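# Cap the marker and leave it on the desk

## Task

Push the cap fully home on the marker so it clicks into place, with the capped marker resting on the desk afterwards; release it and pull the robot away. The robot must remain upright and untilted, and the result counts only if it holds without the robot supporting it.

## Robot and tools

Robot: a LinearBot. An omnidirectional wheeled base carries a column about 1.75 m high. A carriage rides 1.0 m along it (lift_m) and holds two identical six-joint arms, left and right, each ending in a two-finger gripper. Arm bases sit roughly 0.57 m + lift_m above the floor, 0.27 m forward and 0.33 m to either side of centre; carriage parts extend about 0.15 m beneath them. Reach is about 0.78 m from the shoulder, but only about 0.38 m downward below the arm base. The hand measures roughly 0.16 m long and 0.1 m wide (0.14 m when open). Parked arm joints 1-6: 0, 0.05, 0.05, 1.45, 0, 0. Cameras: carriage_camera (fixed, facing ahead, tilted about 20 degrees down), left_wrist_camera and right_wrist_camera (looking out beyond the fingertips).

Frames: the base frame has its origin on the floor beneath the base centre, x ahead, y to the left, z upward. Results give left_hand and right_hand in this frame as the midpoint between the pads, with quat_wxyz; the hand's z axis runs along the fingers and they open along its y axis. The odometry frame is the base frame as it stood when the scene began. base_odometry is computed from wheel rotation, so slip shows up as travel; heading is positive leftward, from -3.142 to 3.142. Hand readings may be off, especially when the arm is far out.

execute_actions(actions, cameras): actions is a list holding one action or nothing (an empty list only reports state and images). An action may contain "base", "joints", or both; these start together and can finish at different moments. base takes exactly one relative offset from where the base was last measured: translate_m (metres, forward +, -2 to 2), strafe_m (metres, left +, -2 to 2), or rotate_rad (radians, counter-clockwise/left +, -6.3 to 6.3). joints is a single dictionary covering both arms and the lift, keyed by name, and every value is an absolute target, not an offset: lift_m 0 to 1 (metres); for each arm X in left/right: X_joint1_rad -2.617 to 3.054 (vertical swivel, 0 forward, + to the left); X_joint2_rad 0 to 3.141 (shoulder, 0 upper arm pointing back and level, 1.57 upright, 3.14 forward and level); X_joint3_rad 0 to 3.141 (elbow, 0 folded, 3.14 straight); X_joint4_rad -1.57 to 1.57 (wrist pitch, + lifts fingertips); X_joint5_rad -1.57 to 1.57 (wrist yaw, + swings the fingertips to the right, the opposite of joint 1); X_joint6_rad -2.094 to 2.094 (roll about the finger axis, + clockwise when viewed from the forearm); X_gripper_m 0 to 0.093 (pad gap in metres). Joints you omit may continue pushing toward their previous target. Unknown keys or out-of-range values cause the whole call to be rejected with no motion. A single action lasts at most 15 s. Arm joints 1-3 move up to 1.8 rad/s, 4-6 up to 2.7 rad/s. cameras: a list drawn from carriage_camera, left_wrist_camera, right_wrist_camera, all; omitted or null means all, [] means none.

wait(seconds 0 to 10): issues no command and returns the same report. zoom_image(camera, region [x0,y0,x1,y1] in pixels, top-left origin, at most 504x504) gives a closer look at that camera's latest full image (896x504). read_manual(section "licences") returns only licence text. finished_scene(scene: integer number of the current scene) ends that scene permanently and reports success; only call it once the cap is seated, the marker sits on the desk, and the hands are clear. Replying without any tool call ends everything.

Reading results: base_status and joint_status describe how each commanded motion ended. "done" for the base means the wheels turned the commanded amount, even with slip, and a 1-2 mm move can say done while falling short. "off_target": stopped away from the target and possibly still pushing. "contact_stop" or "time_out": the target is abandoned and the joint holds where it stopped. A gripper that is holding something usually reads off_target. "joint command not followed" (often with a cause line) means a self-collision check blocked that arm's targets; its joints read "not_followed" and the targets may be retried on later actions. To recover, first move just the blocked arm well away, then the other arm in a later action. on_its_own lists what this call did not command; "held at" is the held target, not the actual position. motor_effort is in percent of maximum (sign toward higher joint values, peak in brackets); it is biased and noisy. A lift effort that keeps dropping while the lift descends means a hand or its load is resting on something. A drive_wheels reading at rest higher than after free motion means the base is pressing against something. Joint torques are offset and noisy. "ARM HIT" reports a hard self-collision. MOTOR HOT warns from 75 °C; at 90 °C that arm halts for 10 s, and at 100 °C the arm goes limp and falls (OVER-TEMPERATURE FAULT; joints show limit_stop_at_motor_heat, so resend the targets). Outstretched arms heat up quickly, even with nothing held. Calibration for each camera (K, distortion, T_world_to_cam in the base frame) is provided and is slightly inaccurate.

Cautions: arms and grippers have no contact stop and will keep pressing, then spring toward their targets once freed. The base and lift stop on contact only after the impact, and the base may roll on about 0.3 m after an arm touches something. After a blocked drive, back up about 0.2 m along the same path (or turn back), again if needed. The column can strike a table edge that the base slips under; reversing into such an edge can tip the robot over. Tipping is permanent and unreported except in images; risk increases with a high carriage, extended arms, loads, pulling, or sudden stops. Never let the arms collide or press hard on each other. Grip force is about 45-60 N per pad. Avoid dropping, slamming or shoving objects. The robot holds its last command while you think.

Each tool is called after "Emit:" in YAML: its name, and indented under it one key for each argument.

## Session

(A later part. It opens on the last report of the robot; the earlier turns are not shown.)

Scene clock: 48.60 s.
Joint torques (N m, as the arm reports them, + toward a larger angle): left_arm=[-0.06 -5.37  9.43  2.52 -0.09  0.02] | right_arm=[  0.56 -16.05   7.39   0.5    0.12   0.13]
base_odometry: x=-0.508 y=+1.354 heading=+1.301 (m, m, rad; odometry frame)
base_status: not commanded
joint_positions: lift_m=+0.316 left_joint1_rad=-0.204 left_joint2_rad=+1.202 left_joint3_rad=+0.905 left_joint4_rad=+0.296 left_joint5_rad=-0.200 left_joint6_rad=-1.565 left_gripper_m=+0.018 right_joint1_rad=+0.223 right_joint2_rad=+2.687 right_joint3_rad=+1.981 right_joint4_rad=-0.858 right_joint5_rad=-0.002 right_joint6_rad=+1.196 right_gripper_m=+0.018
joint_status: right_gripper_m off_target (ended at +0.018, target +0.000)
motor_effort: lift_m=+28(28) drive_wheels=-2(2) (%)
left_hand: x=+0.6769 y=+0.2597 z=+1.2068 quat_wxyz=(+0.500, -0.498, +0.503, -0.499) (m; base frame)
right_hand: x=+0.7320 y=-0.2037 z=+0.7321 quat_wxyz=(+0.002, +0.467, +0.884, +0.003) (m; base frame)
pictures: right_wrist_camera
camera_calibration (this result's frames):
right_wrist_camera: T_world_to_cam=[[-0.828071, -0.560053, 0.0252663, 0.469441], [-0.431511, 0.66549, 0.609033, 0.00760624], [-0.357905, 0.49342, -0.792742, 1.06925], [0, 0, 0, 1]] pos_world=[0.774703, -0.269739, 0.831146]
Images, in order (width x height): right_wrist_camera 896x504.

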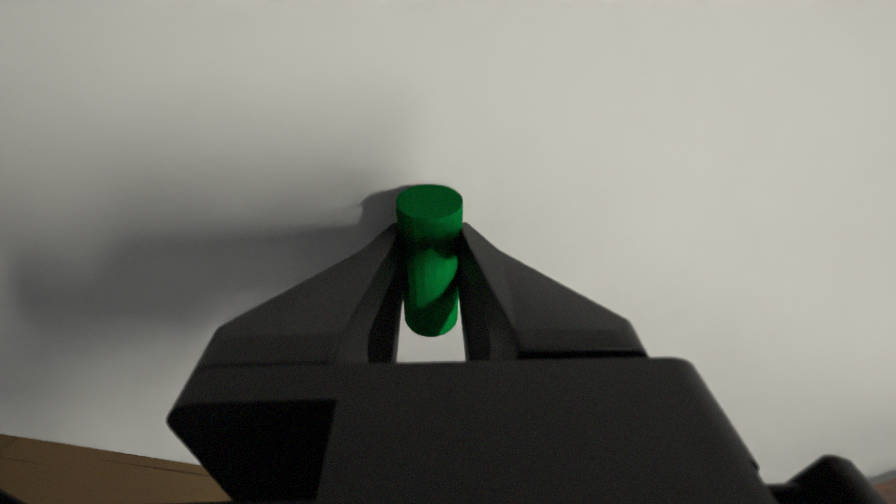

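Emit:
execute_actions:
  actions:
    - {"joints":{"lift_m":0.4}}
  cameras: []

Emit:
execute_actions:
  actions:
    - {"base":{"strafe_m":-0.35},"joints":{"left_joint1_rad":-0.3,"left_joint2_rad":1.6,"left_joint3_rad":1.2,"left_joint4_rad":0.4,"left_joint5_rad":-0.3,"right_joint1_rad":0.63,"right_joint2_rad":1.6,"right_joint3_rad":1.2,"right_joint4_rad":0.4,"right_joint5_rad":0.63,"right_joint6_rad":1.57}}
  cameras: []

Emit:
execute_actions:
  actions:
    - {"joints":{"left_joint1_rad":-0.63,"left_joint5_rad":-0.63}}

Emit:
zoom_image:
  camera: "carriage_camera"
  region: [370,130,530,250]

Scene clock: 53.83 s.
Joint torques (N m, as the arm reports them, + toward a larger angle): left_arm=[-0.19 -5.2   9.4   2.53 -0.09  0.01] | right_arm=[  0.68 -16.32   7.45   0.5    0.1    0.14]
base_odometry: x=-0.508 y=+1.354 heading=+1.301 (m, m, rad; odometry frame)
base_status: not commanded
joint_positions: lift_m=+0.400 left_joint1_rad=-0.204 left_joint2_rad=+1.202 left_joint3_rad=+0.905 left_joint4_rad=+0.302 left_joint5_rad=-0.200 left_joint6_rad=-1.565 left_gripper_m=+0.018 right_joint1_rad=+0.223 right_joint2_rad=+2.690 right_joint3_rad=+1.981 right_joint4_rad=-0.858 right_joint5_rad=-0.002 right_joint6_rad=+1.196 right_gripper_m=+0.018
joint_status: all done
motor_effort: lift_m=+33(40) drive_wheels=+1(2) (%)
left_hand: x=+0.6769 y=+0.2597 z=+1.2920 quat_wxyz=(+0.501, -0.496, +0.501, -0.501) (m; base frame)
right_hand: x=+0.7312 y=-0.2038 z=+0.8143 quat_wxyz=(+0.001, +0.467, +0.884, +0.002) (m; base frame)
pictures: none
No camera images: the call's "cameras" was empty. Leave "cameras" out to get every camera's image.

Scene clock: 56.50 s.
Joint torques (N m, as the arm reports them, + toward a larger angle): left_arm=[-0.46 -9.47 10.94  2.54 -0.09  0.01] | right_arm=[-0.35 -9.39  7.9   2.35  0.05  0.08]
base_odometry: x=-0.171 y=+1.261 heading=+1.300 (m, m, rad; odometry frame)
base_status: done
joint_positions: lift_m=+0.400 left_joint1_rad=-0.297 left_joint2_rad=+1.604 left_joint3_rad=+1.188 left_joint4_rad=+0.395 left_joint5_rad=-0.297 left_joint6_rad=-1.565 left_gripper_m=+0.018 right_joint1_rad=+0.635 right_joint2_rad=+1.602 right_joint3_rad=+1.220 right_joint4_rad=+0.408 right_joint5_rad=+0.624 right_joint6_rad=+1.564 right_gripper_m=+0.018
joint_status: all done
motor_effort: lift_m=+33(33) drive_wheels=-6(16) (%)
left_hand: x=+0.7672 y=+0.2085 z=+1.2736 quat_wxyz=(+0.498, -0.502, +0.508, -0.492) (m; base frame)
right_hand: x=+0.7147 y=-0.1009 z=+1.2924 quat_wxyz=(+0.501, +0.494, +0.495, +0.510) (m; base frame)
pictures: none
No camera images: the call's "cameras" was empty. Leave "cameras" out to get every camera's image.

Scene clock: 57.43 s.
Joint torques (N m, as the arm reports them, + toward a larger angle): left_arm=[-0.27 -9.36 10.9   2.39 -0.16  0.01] | right_arm=[-0.35 -9.43  7.9   2.35  0.07  0.08]
base_odometry: x=-0.171 y=+1.261 heading=+1.300 (m, m, rad; odometry frame)
base_status: not commanded
joint_positions: lift_m=+0.400 left_joint1_rad=-0.634 left_joint2_rad=+1.604 left_joint3_rad=+1.188 left_joint4_rad=+0.395 left_joint5_rad=-0.622 left_joint6_rad=-1.565 left_gripper_m=+0.018 right_joint1_rad=+0.635 right_joint2_rad=+1.602 right_joint3_rad=+1.220 right_joint4_rad=+0.408 right_joint5_rad=+0.624 right_joint6_rad=+1.564 right_gripper_m=+0.018
joint_status: all done
motor_effort: lift_m=+33(33) drive_wheels=-5(6) (%)
left_hand: x=+0.7144 y=+0.1014 z=+1.2741 quat_wxyz=(+0.497, -0.497, +0.512, -0.494) (m; base frame)
right_hand: x=+0.7147 y=-0.1009 z=+1.2924 quat_wxyz=(+0.501, +0.494, +0.495, +0.510) (m; base frame)
pictures: carriage_camera, left_wrist_camera, right_wrist_camera
camera_calibration (this result's frames):
carriage_camera: T_world_to_cam=[[0.0198054, -0.999667, 0.0165363, -0.0266148], [-0.358609, -0.0225418, -0.933216, 1.33941], [0.933278, 0.0125526, -0.358936, 0.313064], [0, 0, 0, 1]] pos_world=[0.188675, -0.000343101, 1.36277]
left_wrist_camera: T_world_to_cam=[[0.0548744, 0.00482228, 0.998482, -1.3073], [-0.545478, -0.837434, 0.0340228, 0.442284], [0.836327, -0.546517, -0.0433232, -0.364504], [0, 0, 0, 1]] pos_world=[0.617838, 0.177481, 1.27447]
right_wrist_camera: T_world_to_cam=[[-0.0125828, 0.0116317, -0.999853, 1.29829], [-0.617992, 0.786003, 0.0169211, 0.501212], [0.786084, 0.618114, -0.0027018, -0.369551], [0, 0, 0, 1]] pos_world=[0.616579, -0.18063, 1.28862]
Images, in order (width x height): carriage_camera 896x504, left_wrist_camera 896x504, right_wrist_camera 896x504.

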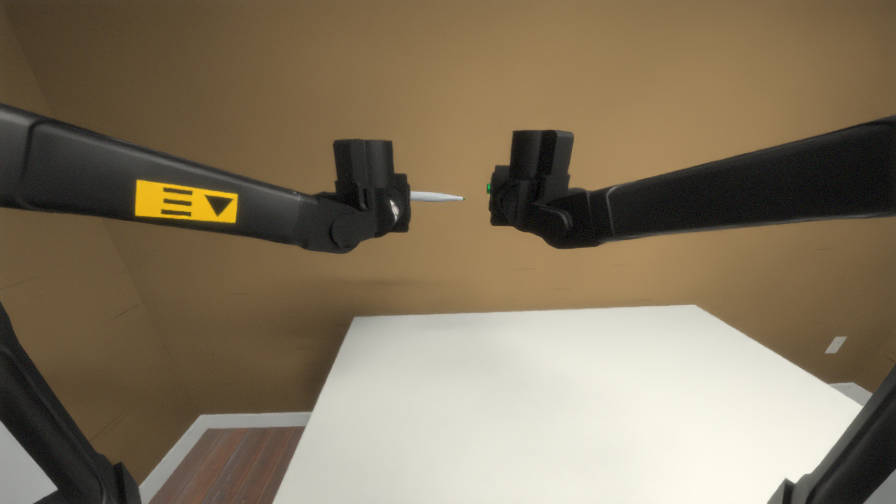

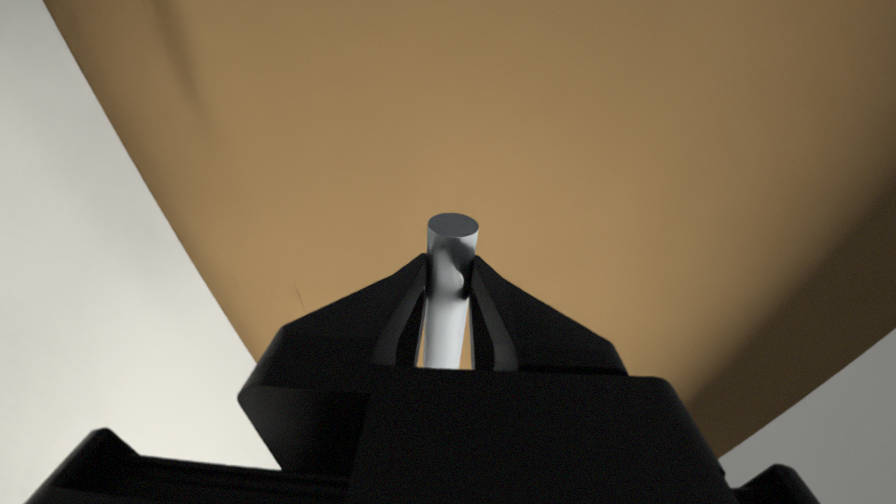

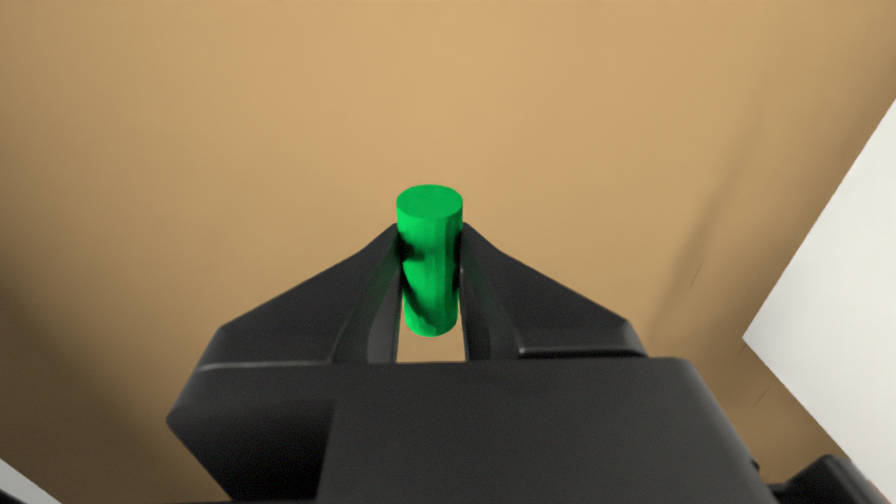

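Region (370, 130, 530, 250) of carriage_camera's 896x504 image, scaled by 3.150, with more detail than that image has; it fills the top 378 rows of this view, and the rest is white.

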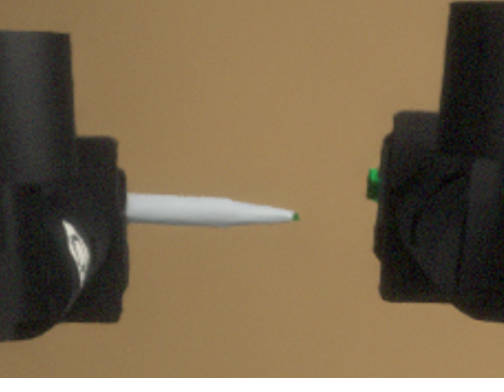

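Emit:
execute_actions:
  actions:
    - {"joints":{"left_joint1_rad":-0.695,"left_joint5_rad":-0.7,"left_joint3_rad":1.216,"left_joint6_rad":-1.6,"right_joint1_rad":0.695,"right_joint5_rad":0.7,"right_joint3_rad":1.185}}
  cameras: ["carriage_camera","right_wrist_camera"]

Emit:
zoom_image:
  camera: "carriage_camera"
  region: [400,150,520,240]

Scene clock: 60.37 s.
Joint torques (N m, as the arm reports them, + toward a larger angle): left_arm=[-0.38 -9.3  10.81  2.33 -0.14  0.  ] | right_arm=[-0.03 -9.26  8.04  2.31  0.14  0.07]
base_odometry: x=-0.171 y=+1.261 heading=+1.300 (m, m, rad; odometry frame)
base_status: not commanded
joint_positions: lift_m=+0.400 left_joint1_rad=-0.695 left_joint2_rad=+1.604 left_joint3_rad=+1.205 left_joint4_rad=+0.395 left_joint5_rad=-0.694 left_joint6_rad=-1.595 left_gripper_m=+0.018 right_joint1_rad=+0.696 right_joint2_rad=+1.602 right_joint3_rad=+1.202 right_joint4_rad=+0.408 right_joint5_rad=+0.691 right_joint6_rad=+1.564 right_gripper_m=+0.018
joint_status: all done
motor_effort: lift_m=+33(33) drive_wheels=+4(4) (%)
left_hand: x=+0.7018 y=+0.0860 z=+1.2819 quat_wxyz=(+0.494, -0.506, +0.495, -0.505) (m; base frame)
right_hand: x=+0.7009 y=-0.0853 z=+1.2843 quat_wxyz=(+0.501, +0.497, +0.500, +0.502) (m; base frame)
pictures: carriage_camera, right_wrist_camera
camera_calibration (this result's frames):
carriage_camera: T_world_to_cam=[[0.0198054, -0.999667, 0.0165363, -0.0266148], [-0.358609, -0.0225418, -0.933216, 1.33941], [0.933278, 0.0125526, -0.358936, 0.313064], [0, 0, 0, 1]] pos_world=[0.188675, -0.000343101, 1.36277]
right_wrist_camera: T_world_to_cam=[[-0.0270418, 0.00219552, -0.999632, 1.2988], [-0.613237, 0.789686, 0.0183236, 0.475728], [0.789436, 0.613507, -0.0200082, -0.348904], [0, 0, 0, 1]] pos_world=[0.602293, -0.164472, 1.28262]
Images, in order (width x height): carriage_camera 896x504, right_wrist_camera 896x504.

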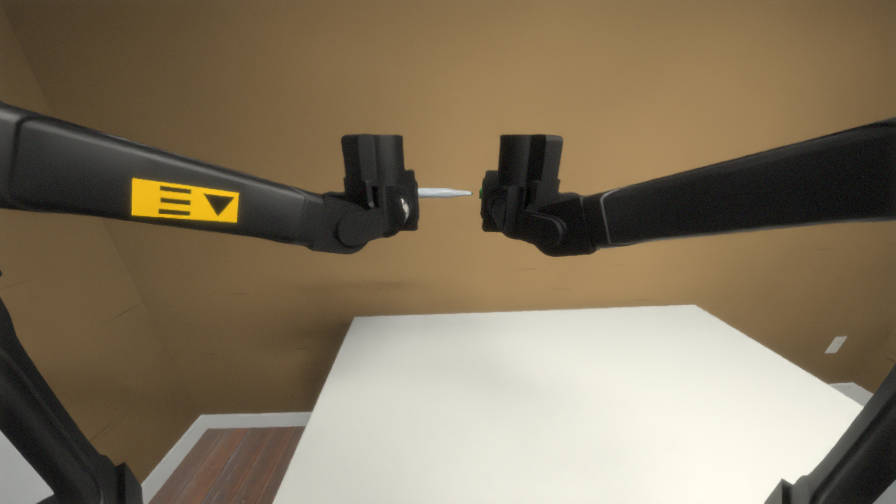

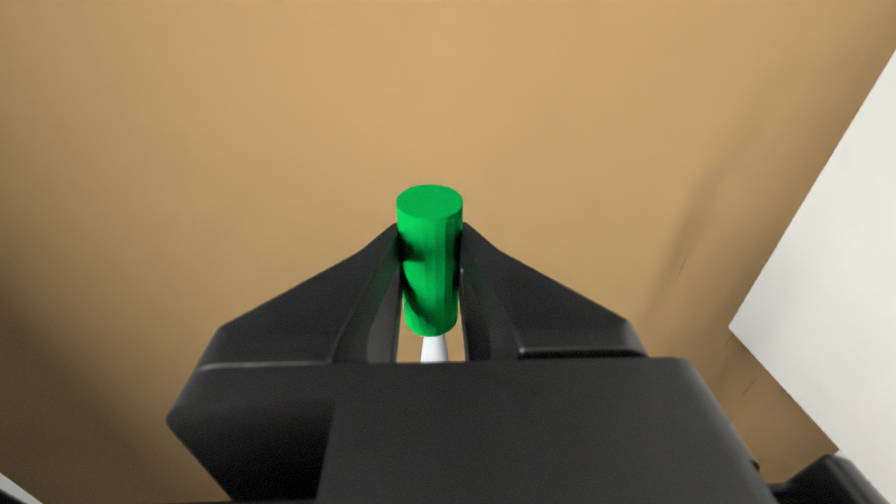

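Region (400, 150, 520, 240) of carriage_camera's 896x504 image, scaled by 4.200, with more detail than that image has; it fills the top 378 rows of this view, and the rest is white.

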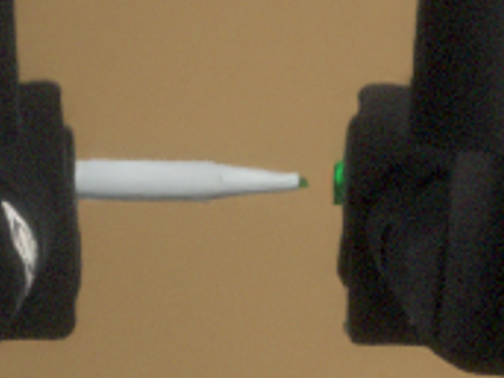

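Emit:
execute_actions:
  actions:
    - {"joints":{"left_joint5_rad":-0.65,"right_joint1_rad":0.66,"right_joint5_rad":0.665}}
  cameras: ["carriage_camera","right_wrist_camera"]

Emit:
zoom_image:
  camera: "carriage_camera"
  region: [400,150,520,240]

Scene clock: 64.13 s.
Joint torques (N m, as the arm reports them, + toward a larger angle): left_arm=[-0.5  -9.38 10.88  2.29 -0.09  0.01] | right_arm=[-0.17 -9.32  8.02  2.34 -0.03  0.07]
base_odometry: x=-0.171 y=+1.261 heading=+1.300 (m, m, rad; odometry frame)
base_status: not commanded
joint_positions: lift_m=+0.400 left_joint1_rad=-0.695 left_joint2_rad=+1.604 left_joint3_rad=+1.205 left_joint4_rad=+0.395 left_joint5_rad=-0.654 left_joint6_rad=-1.595 left_gripper_m=+0.018 right_joint1_rad=+0.662 right_joint2_rad=+1.602 right_joint3_rad=+1.202 right_joint4_rad=+0.408 right_joint5_rad=+0.668 right_joint6_rad=+1.564 right_gripper_m=+0.018
joint_status: all done
motor_effort: lift_m=+33(32) drive_wheels=-5(4) (%)
left_hand: x=+0.7016 y=+0.0790 z=+1.2819 quat_wxyz=(+0.483, -0.496, +0.506, -0.515) (m; base frame)
right_hand: x=+0.7084 y=-0.0963 z=+1.2843 quat_wxyz=(+0.503, +0.499, +0.497, +0.500) (m; base frame)
pictures: carriage_camera, right_wrist_camera
camera_calibration (this result's frames):
carriage_camera: T_world_to_cam=[[0.0198054, -0.999667, 0.0165363, -0.0266148], [-0.358609, -0.0225418, -0.933216, 1.33941], [0.933278, 0.0125526, -0.358936, 0.313064], [0, 0, 0, 1]] pos_world=[0.188675, -0.000343101, 1.36277]
right_wrist_camera: T_world_to_cam=[[-0.0268966, 0.00232222, -0.999636, 1.29896], [-0.605073, 0.795964, 0.0181294, 0.484114], [0.795716, 0.60534, -0.0200036, -0.353281], [0, 0, 0, 1]] pos_world=[0.608973, -0.174499, 1.28265]
Images, in order (width x height): carriage_camera 896x504, right_wrist_camera 896x504.

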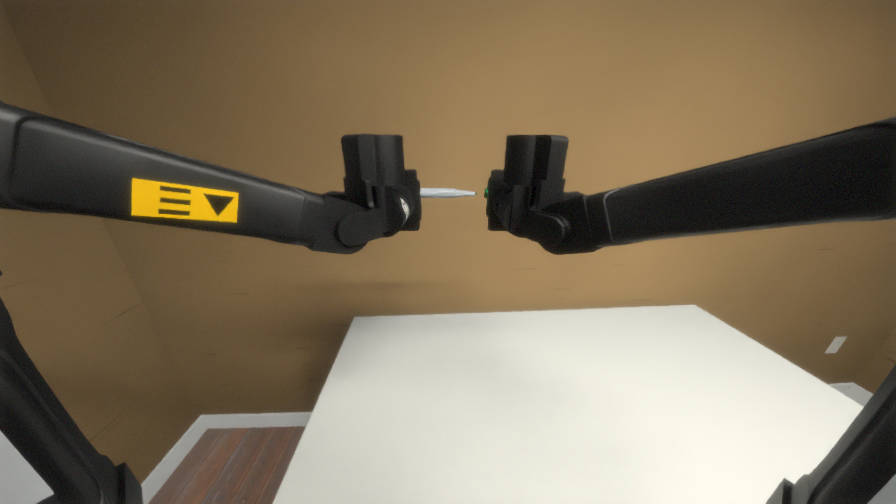

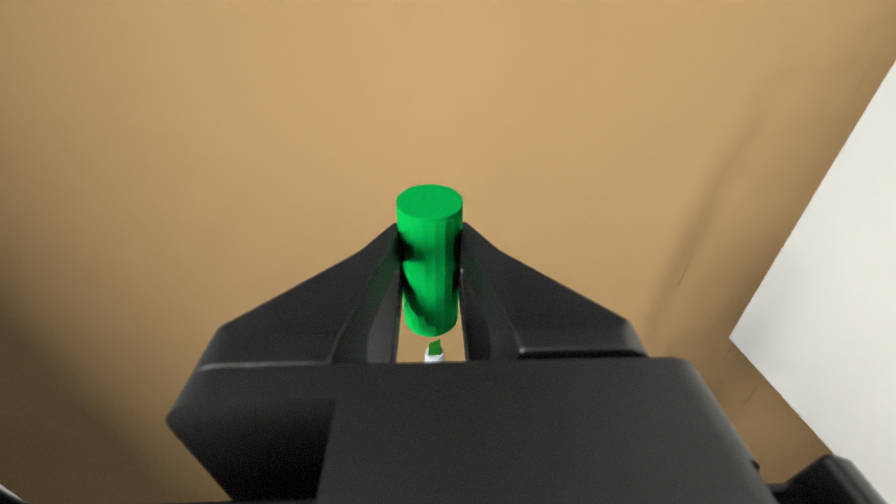

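Region (400, 150, 520, 240) of carriage_camera's 896x504 image, scaled by 4.200, with more detail than that image has; it fills the top 378 rows of this view, and the rest is white.

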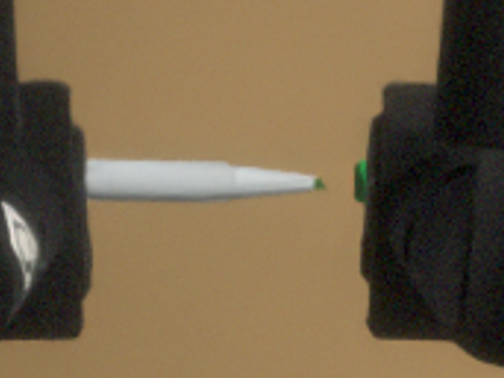

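Emit:
execute_actions:
  actions:
    - {"joints":{"left_joint1_rad":-0.765,"left_joint5_rad":-0.73,"left_joint6_rad":-1.61,"right_joint1_rad":0.733,"right_joint5_rad":0.745}}
  cameras: ["right_wrist_camera"]

Scene clock: 65.73 s.
Joint torques (N m, as the arm reports them, + toward a larger angle): left_arm=[-0.46 -9.41 10.95  2.31 -0.16  0.01] | right_arm=[-0.16 -9.26  8.06  2.29  0.11  0.08]
base_odometry: x=-0.171 y=+1.261 heading=+1.300 (m, m, rad; odometry frame)
base_status: not commanded
joint_positions: lift_m=+0.400 left_joint1_rad=-0.766 left_joint2_rad=+1.604 left_joint3_rad=+1.205 left_joint4_rad=+0.395 left_joint5_rad=-0.725 left_joint6_rad=-1.605 left_gripper_m=+0.018 right_joint1_rad=+0.736 right_joint2_rad=+1.602 right_joint3_rad=+1.202 right_joint4_rad=+0.408 right_joint5_rad=+0.737 right_joint6_rad=+1.564 right_gripper_m=+0.018
joint_status: all done
motor_effort: lift_m=+33(33) drive_wheels=+4(4) (%)
left_hand: x=+0.6848 y=+0.0601 z=+1.2820 quat_wxyz=(+0.481, -0.498, +0.503, -0.517) (m; base frame)
right_hand: x=+0.6919 y=-0.0759 z=+1.2842 quat_wxyz=(+0.502, +0.499, +0.498, +0.501) (m; base frame)
pictures: right_wrist_camera
camera_calibration (this result's frames):
right_wrist_camera: T_world_to_cam=[[-0.0272717, 0.00264246, -0.999625, 1.29868], [-0.608403, 0.793408, 0.0186958, 0.459244], [0.79316, 0.608684, -0.0200299, -0.350415], [0, 0, 0, 1]] pos_world=[0.592758, -0.154507, 1.28258]
Images, in order (width x height): right_wrist_camera 896x504.

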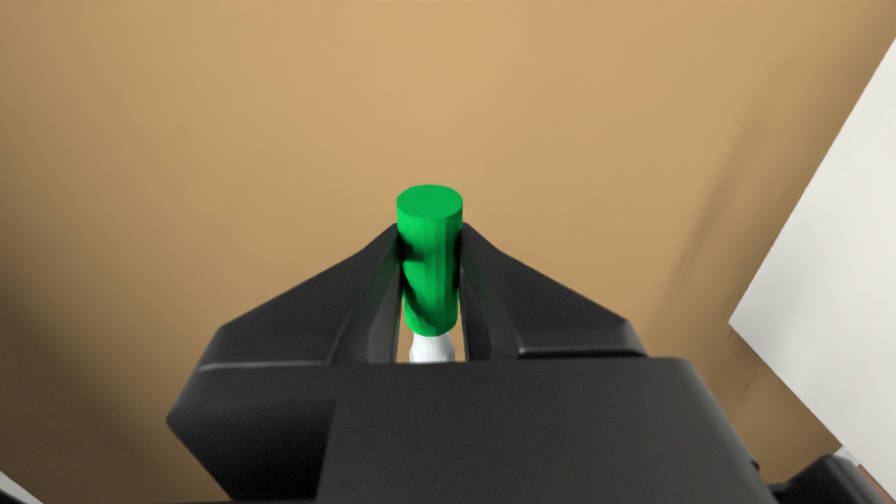

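Emit:
execute_actions:
  actions:
    - {"joints":{"left_joint1_rad":-0.82,"left_joint5_rad":-0.76,"right_joint1_rad":0.79,"right_joint5_rad":0.775}}

Emit:
zoom_image:
  camera: "carriage_camera"
  region: [400,150,520,240]

Scene clock: 70.40 s.
Joint torques (N m, as the arm reports them, + toward a larger angle): left_arm=[-0.97 -9.26 10.85  2.28 -0.03  0.01] | right_arm=[ 0.75 -9.29  7.93  2.22 -0.05  0.08]
base_odometry: x=-0.171 y=+1.261 heading=+1.300 (m, m, rad; odometry frame)
base_status: not commanded
joint_positions: lift_m=+0.400 left_joint1_rad=-0.810 left_joint2_rad=+1.604 left_joint3_rad=+1.205 left_joint4_rad=+0.395 left_joint5_rad=-0.770 left_joint6_rad=-1.605 left_gripper_m=+0.018 right_joint1_rad=+0.782 right_joint2_rad=+1.602 right_joint3_rad=+1.202 right_joint4_rad=+0.408 right_joint5_rad=+0.781 right_joint6_rad=+1.564 right_gripper_m=+0.018
joint_status: all done
motor_effort: lift_m=+33(33) drive_wheels=+4(4) (%)
left_hand: x=+0.6739 y=+0.0496 z=+1.2820 quat_wxyz=(+0.481, -0.498, +0.503, -0.517) (m; base frame)
right_hand: x=+0.6807 y=-0.0638 z=+1.2842 quat_wxyz=(+0.501, +0.498, +0.499, +0.501) (m; base frame)
pictures: carriage_camera, left_wrist_camera, right_wrist_camera
camera_calibration (this result's frames):
carriage_camera: T_world_to_cam=[[0.0198054, -0.999667, 0.0165363, -0.0266148], [-0.358609, -0.0225418, -0.933216, 1.33941], [0.933278, 0.0125526, -0.358936, 0.313064], [0, 0, 0, 1]] pos_world=[0.188675, -0.000343101, 1.36277]
left_wrist_camera: T_world_to_cam=[[0.0426996, 0.0529748, 0.997683, -1.30588], [-0.569523, -0.819169, 0.067871, 0.34845], [0.820866, -0.571101, -0.0048078, -0.396407], [0, 0, 0, 1]] pos_world=[0.579608, 0.128229, 1.2773]
right_wrist_camera: T_world_to_cam=[[-0.0275269, 0.00285386, -0.999617, 1.29848], [-0.609912, 0.79224, 0.0190572, 0.443356], [0.791991, 0.610203, -0.0200673, -0.347992], [0, 0, 0, 1]] pos_world=[0.581757, -0.142605, 1.28255]
Images, in order (width x height): carriage_camera 896x504, left_wrist_camera 896x504, right_wrist_camera 896x504.

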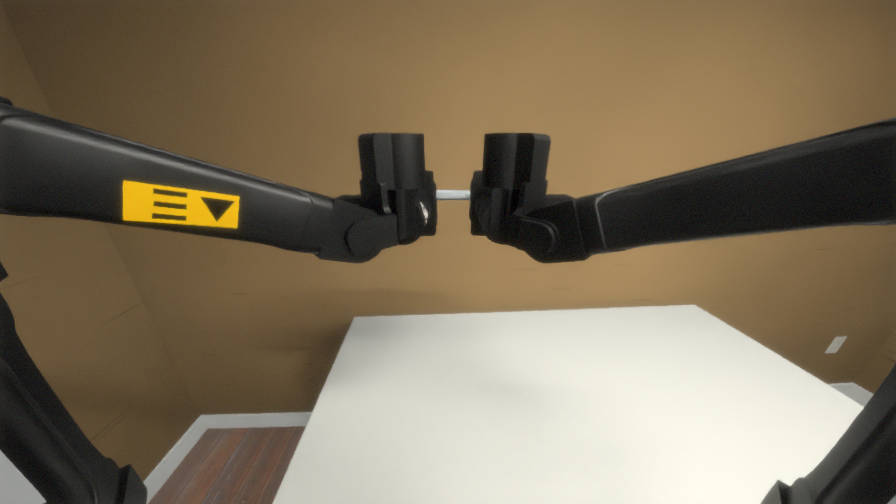

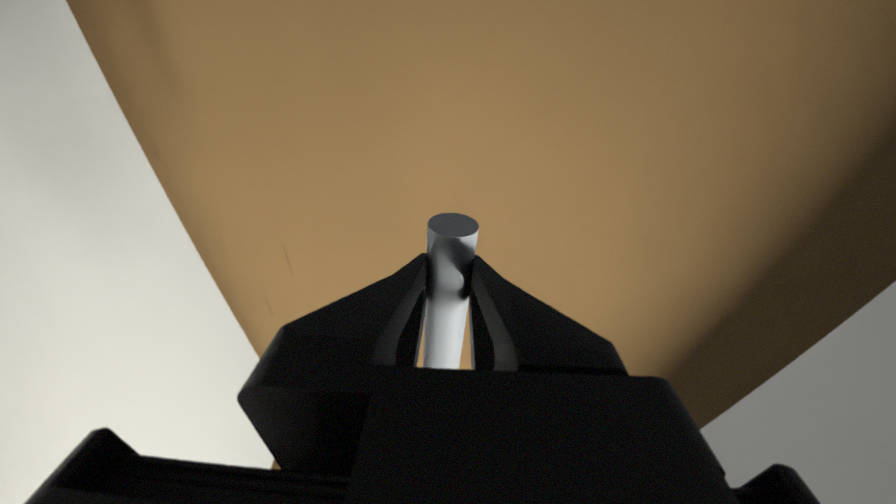

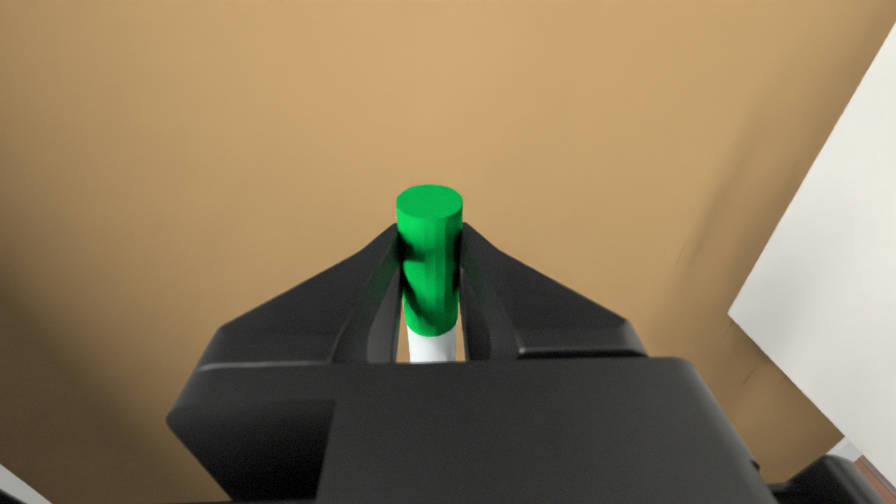

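Region (400, 150, 520, 240) of carriage_camera's 896x504 image, scaled by 4.200, with more detail than that image has; it fills the top 378 rows of this view, and the rest is white.

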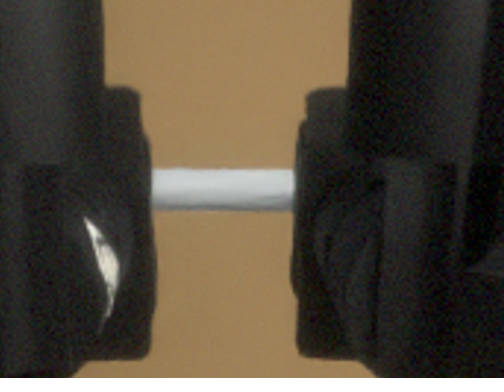

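Emit:
execute_actions:
  actions:
    - {"joints":{"left_joint1_rad":-0.885,"left_joint5_rad":-0.52,"right_joint1_rad":0.857,"right_joint5_rad":0.53,"left_joint2_rad":1.625,"right_joint2_rad":1.625}}

Emit:
zoom_image:
  camera: "right_wrist_camera"
  region: [380,290,480,370]

Scene clock: 73.80 s.
Joint torques (N m, as the arm reports them, + toward a larger angle): left_arm=[-4.93 -7.24 10.82  2.29  2.28  0.01] | right_arm=[ 5.98 -7.25  8.02  2.27 -2.6   0.07]
base_odometry: x=-0.171 y=+1.261 heading=+1.300 (m, m, rad; odometry frame)
base_status: not commanded
joint_positions: lift_m=+0.400 left_joint1_rad=-0.813 left_joint2_rad=+1.604 left_joint3_rad=+1.205 left_joint4_rad=+0.395 left_joint5_rad=-0.763 left_joint6_rad=-1.605 left_gripper_m=+0.018 right_joint1_rad=+0.784 right_joint2_rad=+1.602 right_joint3_rad=+1.202 right_joint4_rad=+0.408 right_joint5_rad=+0.764 right_joint6_rad=+1.564 right_gripper_m=+0.018
joint_status: left_joint1_rad off_target (ended at -0.813, target -0.885); left_joint5_rad off_target (ended at -0.762, target -0.520); right_joint1_rad off_target (ended at +0.785, target +0.857); right_joint5_rad off_target (ended at +0.764, target +0.530); the others done
motor_effort: lift_m=+33(32) drive_wheels=+4(4) (%)
left_hand: x=+0.6732 y=+0.0473 z=+1.2820 quat_wxyz=(+0.479, -0.496, +0.505, -0.519) (m; base frame)
right_hand: x=+0.6800 y=-0.0597 z=+1.2842 quat_wxyz=(+0.497, +0.493, +0.504, +0.506) (m; base frame)
pictures: carriage_camera, left_wrist_camera, right_wrist_camera
camera_calibration (this result's frames):
carriage_camera: T_world_to_cam=[[0.0198054, -0.999667, 0.0165363, -0.0266148], [-0.358609, -0.0225418, -0.933216, 1.33941], [0.933278, 0.0125526, -0.358936, 0.313064], [0, 0, 0, 1]] pos_world=[0.188675, -0.000343101, 1.36277]
left_wrist_camera: T_world_to_cam=[[0.0432214, 0.0525826, 0.997681, -1.30605], [-0.577308, -0.813699, 0.0678959, 0.351098], [0.815382, -0.578903, -0.00481284, -0.393025], [0, 0, 0, 1]] pos_world=[0.579607, 0.126841, 1.2773]
right_wrist_camera: T_world_to_cam=[[-0.0274777, 0.00220839, -0.99962, 1.29839], [-0.625507, 0.779989, 0.0189172, 0.449756], [0.779734, 0.62579, -0.0200509, -0.340679], [0, 0, 0, 1]] pos_world=[0.582642, -0.140478, 1.28256]
Images, in order (width x height): carriage_camera 896x504, left_wrist_camera 896x504, right_wrist_camera 896x504.

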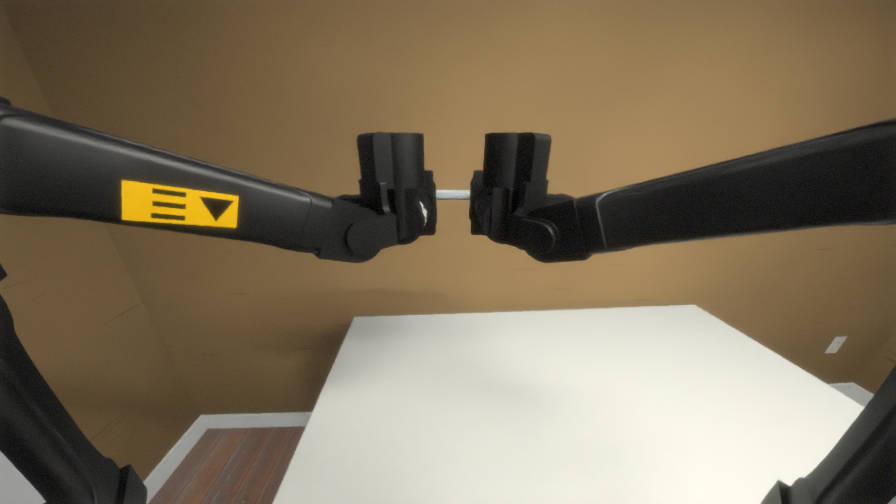

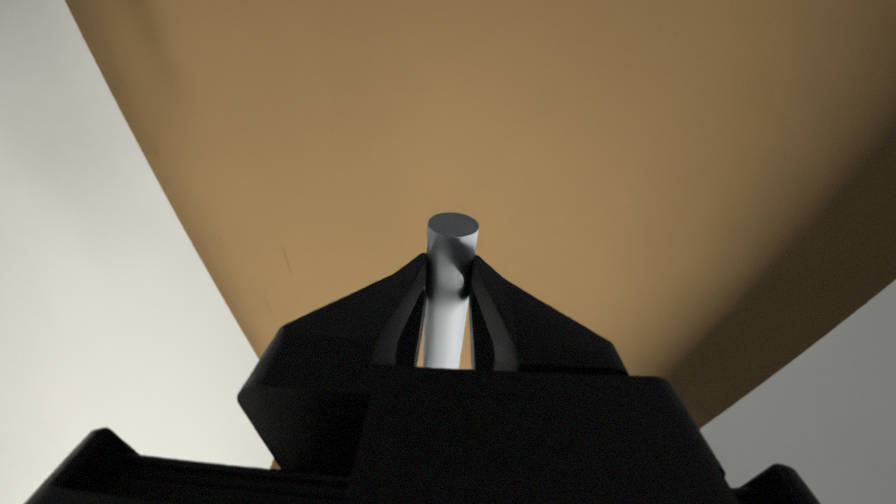

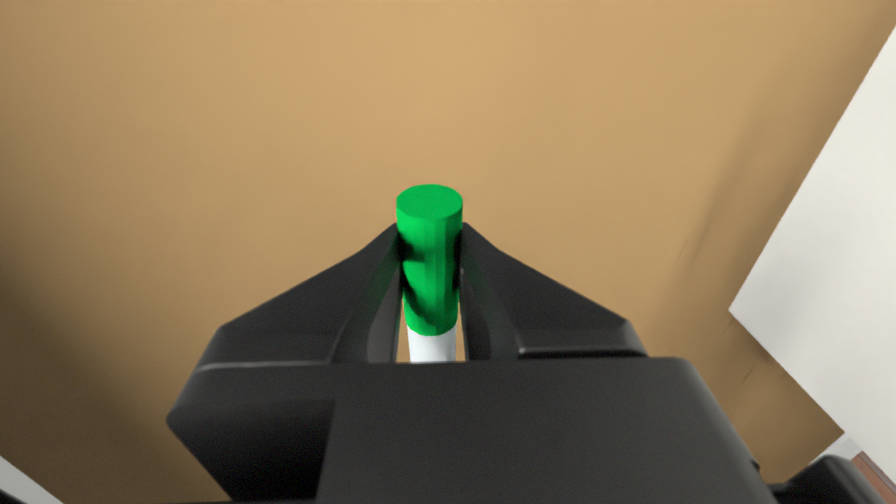

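Region (380, 290, 480, 370) of right_wrist_camera's 896x504 image, scaled by 5.040, with more detail than that image has; it fills the top 403 rows of this view, and the rest is white.

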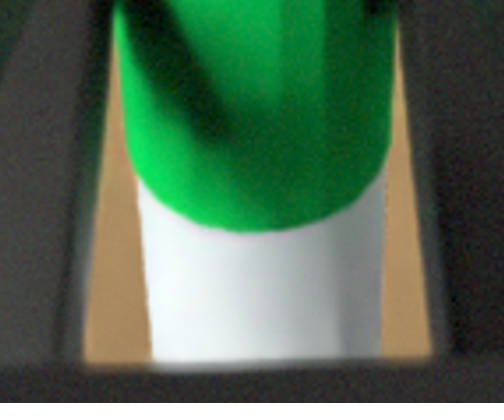

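Unclear; increase the force.

Emit:
execute_actions:
  actions:
    - {"joints":{"left_joint1_rad":-0.95,"left_joint5_rad":-0.31,"right_joint1_rad":0.922,"right_joint5_rad":0.32,"left_joint2_rad":1.65,"right_joint2_rad":1.65}}

Emit:
zoom_image:
  camera: "right_wrist_camera"
  region: [380,290,480,370]

Scene clock: 76.17 s.
Joint torques (N m, as the arm reports them, + toward a larger angle): left_arm=[-1.22 -8.77  9.89  2.18  0.25  0.07] | right_arm=[ 0.44 -8.83  9.32  2.32 -0.18  0.06]
base_odometry: x=-0.171 y=+1.261 heading=+1.300 (m, m, rad; odometry frame)
base_status: not commanded
joint_positions: lift_m=+0.400 left_joint1_rad=-0.798 left_joint2_rad=+1.600 left_joint3_rad=+1.201 left_joint4_rad=+0.397 left_joint5_rad=-0.797 left_joint6_rad=-1.604 left_gripper_m=+0.018 right_joint1_rad=+0.779 right_joint2_rad=+1.597 right_joint3_rad=+1.204 right_joint4_rad=+0.410 right_joint5_rad=+0.781 right_joint6_rad=+1.561 right_gripper_m=+0.018
joint_status: left_joint1_rad not_followed (moved +0.015 of -0.137); left_joint2_rad not_followed (moved -0.004 of +0.046); left_joint5_rad not_followed (moved -0.034 of +0.453); right_joint1_rad not_followed (moved -0.006 of +0.138); right_joint2_rad not_followed (moved -0.004 of +0.048); right_joint5_rad not_followed (moved +0.017 of -0.444)
motor_effort: lift_m=+32(33) drive_wheels=-5(4) (%)
left_hand: x=+0.6763 y=+0.0600 z=+1.2825 quat_wxyz=(+0.491, -0.508, +0.492, -0.508) (m; base frame)
right_hand: x=+0.6807 y=-0.0657 z=+1.2877 quat_wxyz=(+0.503, +0.498, +0.496, +0.503) (m; base frame)
pictures: carriage_camera, left_wrist_camera, right_wrist_camera
joint command not followed: on one or more control steps a check withheld the commanded joint targets of the left arm, and it was not sent them on those steps. On the call's last step the targets were still withheld.
cause: the commanded joint targets would bring a part of the robot too close to another arm (this arm's wrist (the part past joint 5) and the other arm's wrist (the part past joint 5)); next, command targets that bring no part of the robot closer to that arm.
joint command not followed: on one or more control steps a check withheld the commanded joint targets of the right arm, and it was not sent them on those steps. On the call's last step the targets were still withheld.
cause: the commanded joint targets would bring a part of the robot too close to another arm (this arm's wrist (the part past joint 5) and the other arm's wrist (the part past joint 5)); next, command targets that bring no part of the robot closer to that arm.
camera_calibration (this result's frames):
carriage_camera: T_world_to_cam=[[0.0198054, -0.999667, 0.0165363, -0.0266155], [-0.358609, -0.0225418, -0.933216, 1.33944], [0.933278, 0.0125526, -0.358936, 0.313078], [0, 0, 0, 1]] pos_world=[0.188675, -0.000343101, 1.3628]
left_wrist_camera: T_world_to_cam=[[0.0391847, 0.0551406, 0.997709, -1.30487], [-0.537001, -0.840872, 0.0675631, 0.338003], [0.842671, -0.538419, -0.0033387, -0.410997], [0, 0, 0, 1]] pos_world=[0.578974, 0.13488, 1.27767]
right_wrist_camera: T_world_to_cam=[[-0.0212871, 0.00567155, -0.999757, 1.2981], [-0.60758, 0.794067, 0.0174414, 0.445366], [0.793973, 0.607804, -0.0134574, -0.356782], [0, 0, 0, 1]] pos_world=[0.581503, -0.144159, 1.28522]
Images, in order (width x height): carriage_camera 896x504, left_wrist_camera 896x504, right_wrist_camera 896x504.

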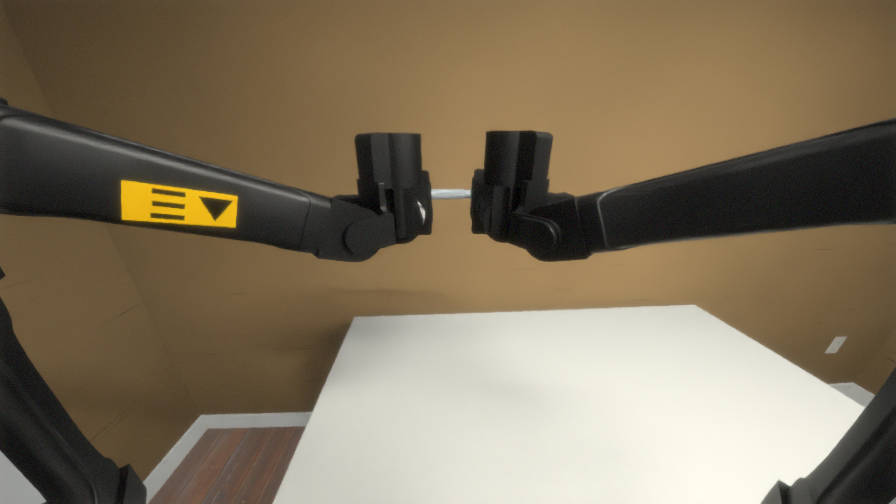

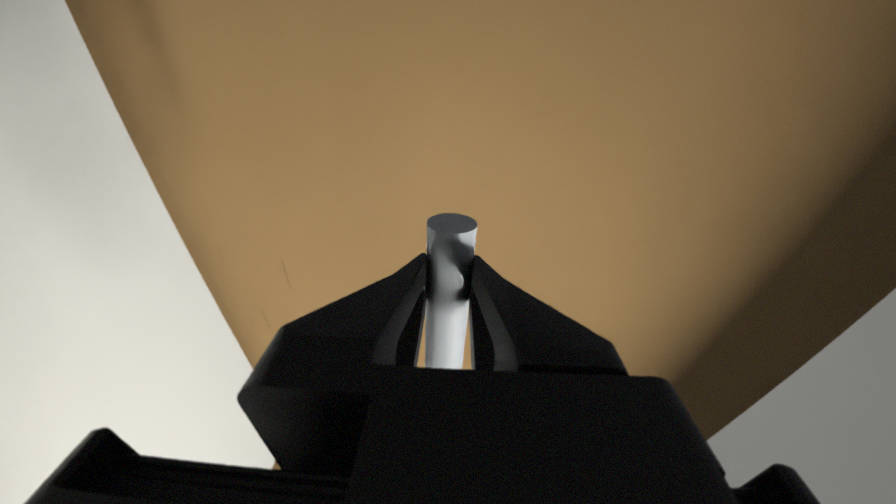

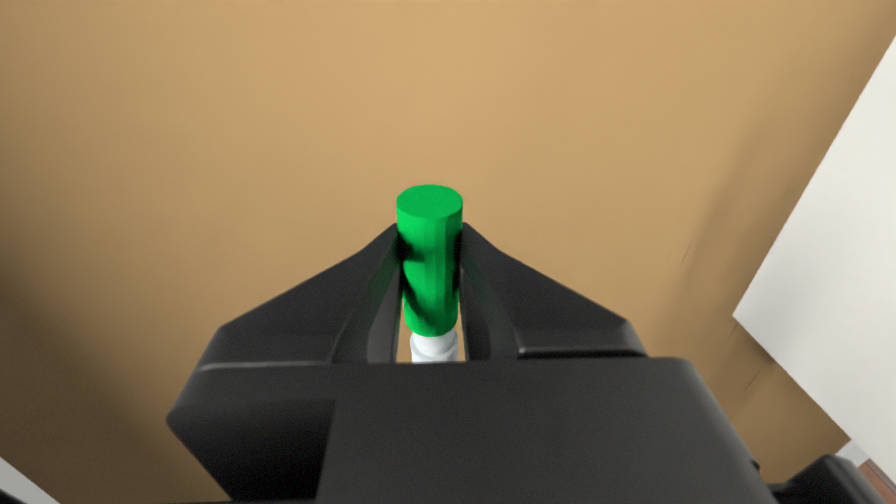

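Region (380, 290, 480, 370) of right_wrist_camera's 896x504 image, scaled by 5.040, with more detail than that image has; it fills the top 403 rows of this view, and the rest is white.

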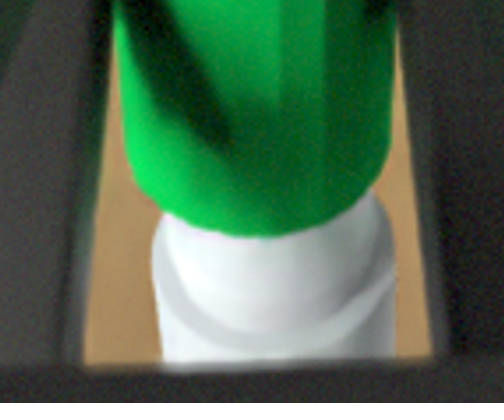

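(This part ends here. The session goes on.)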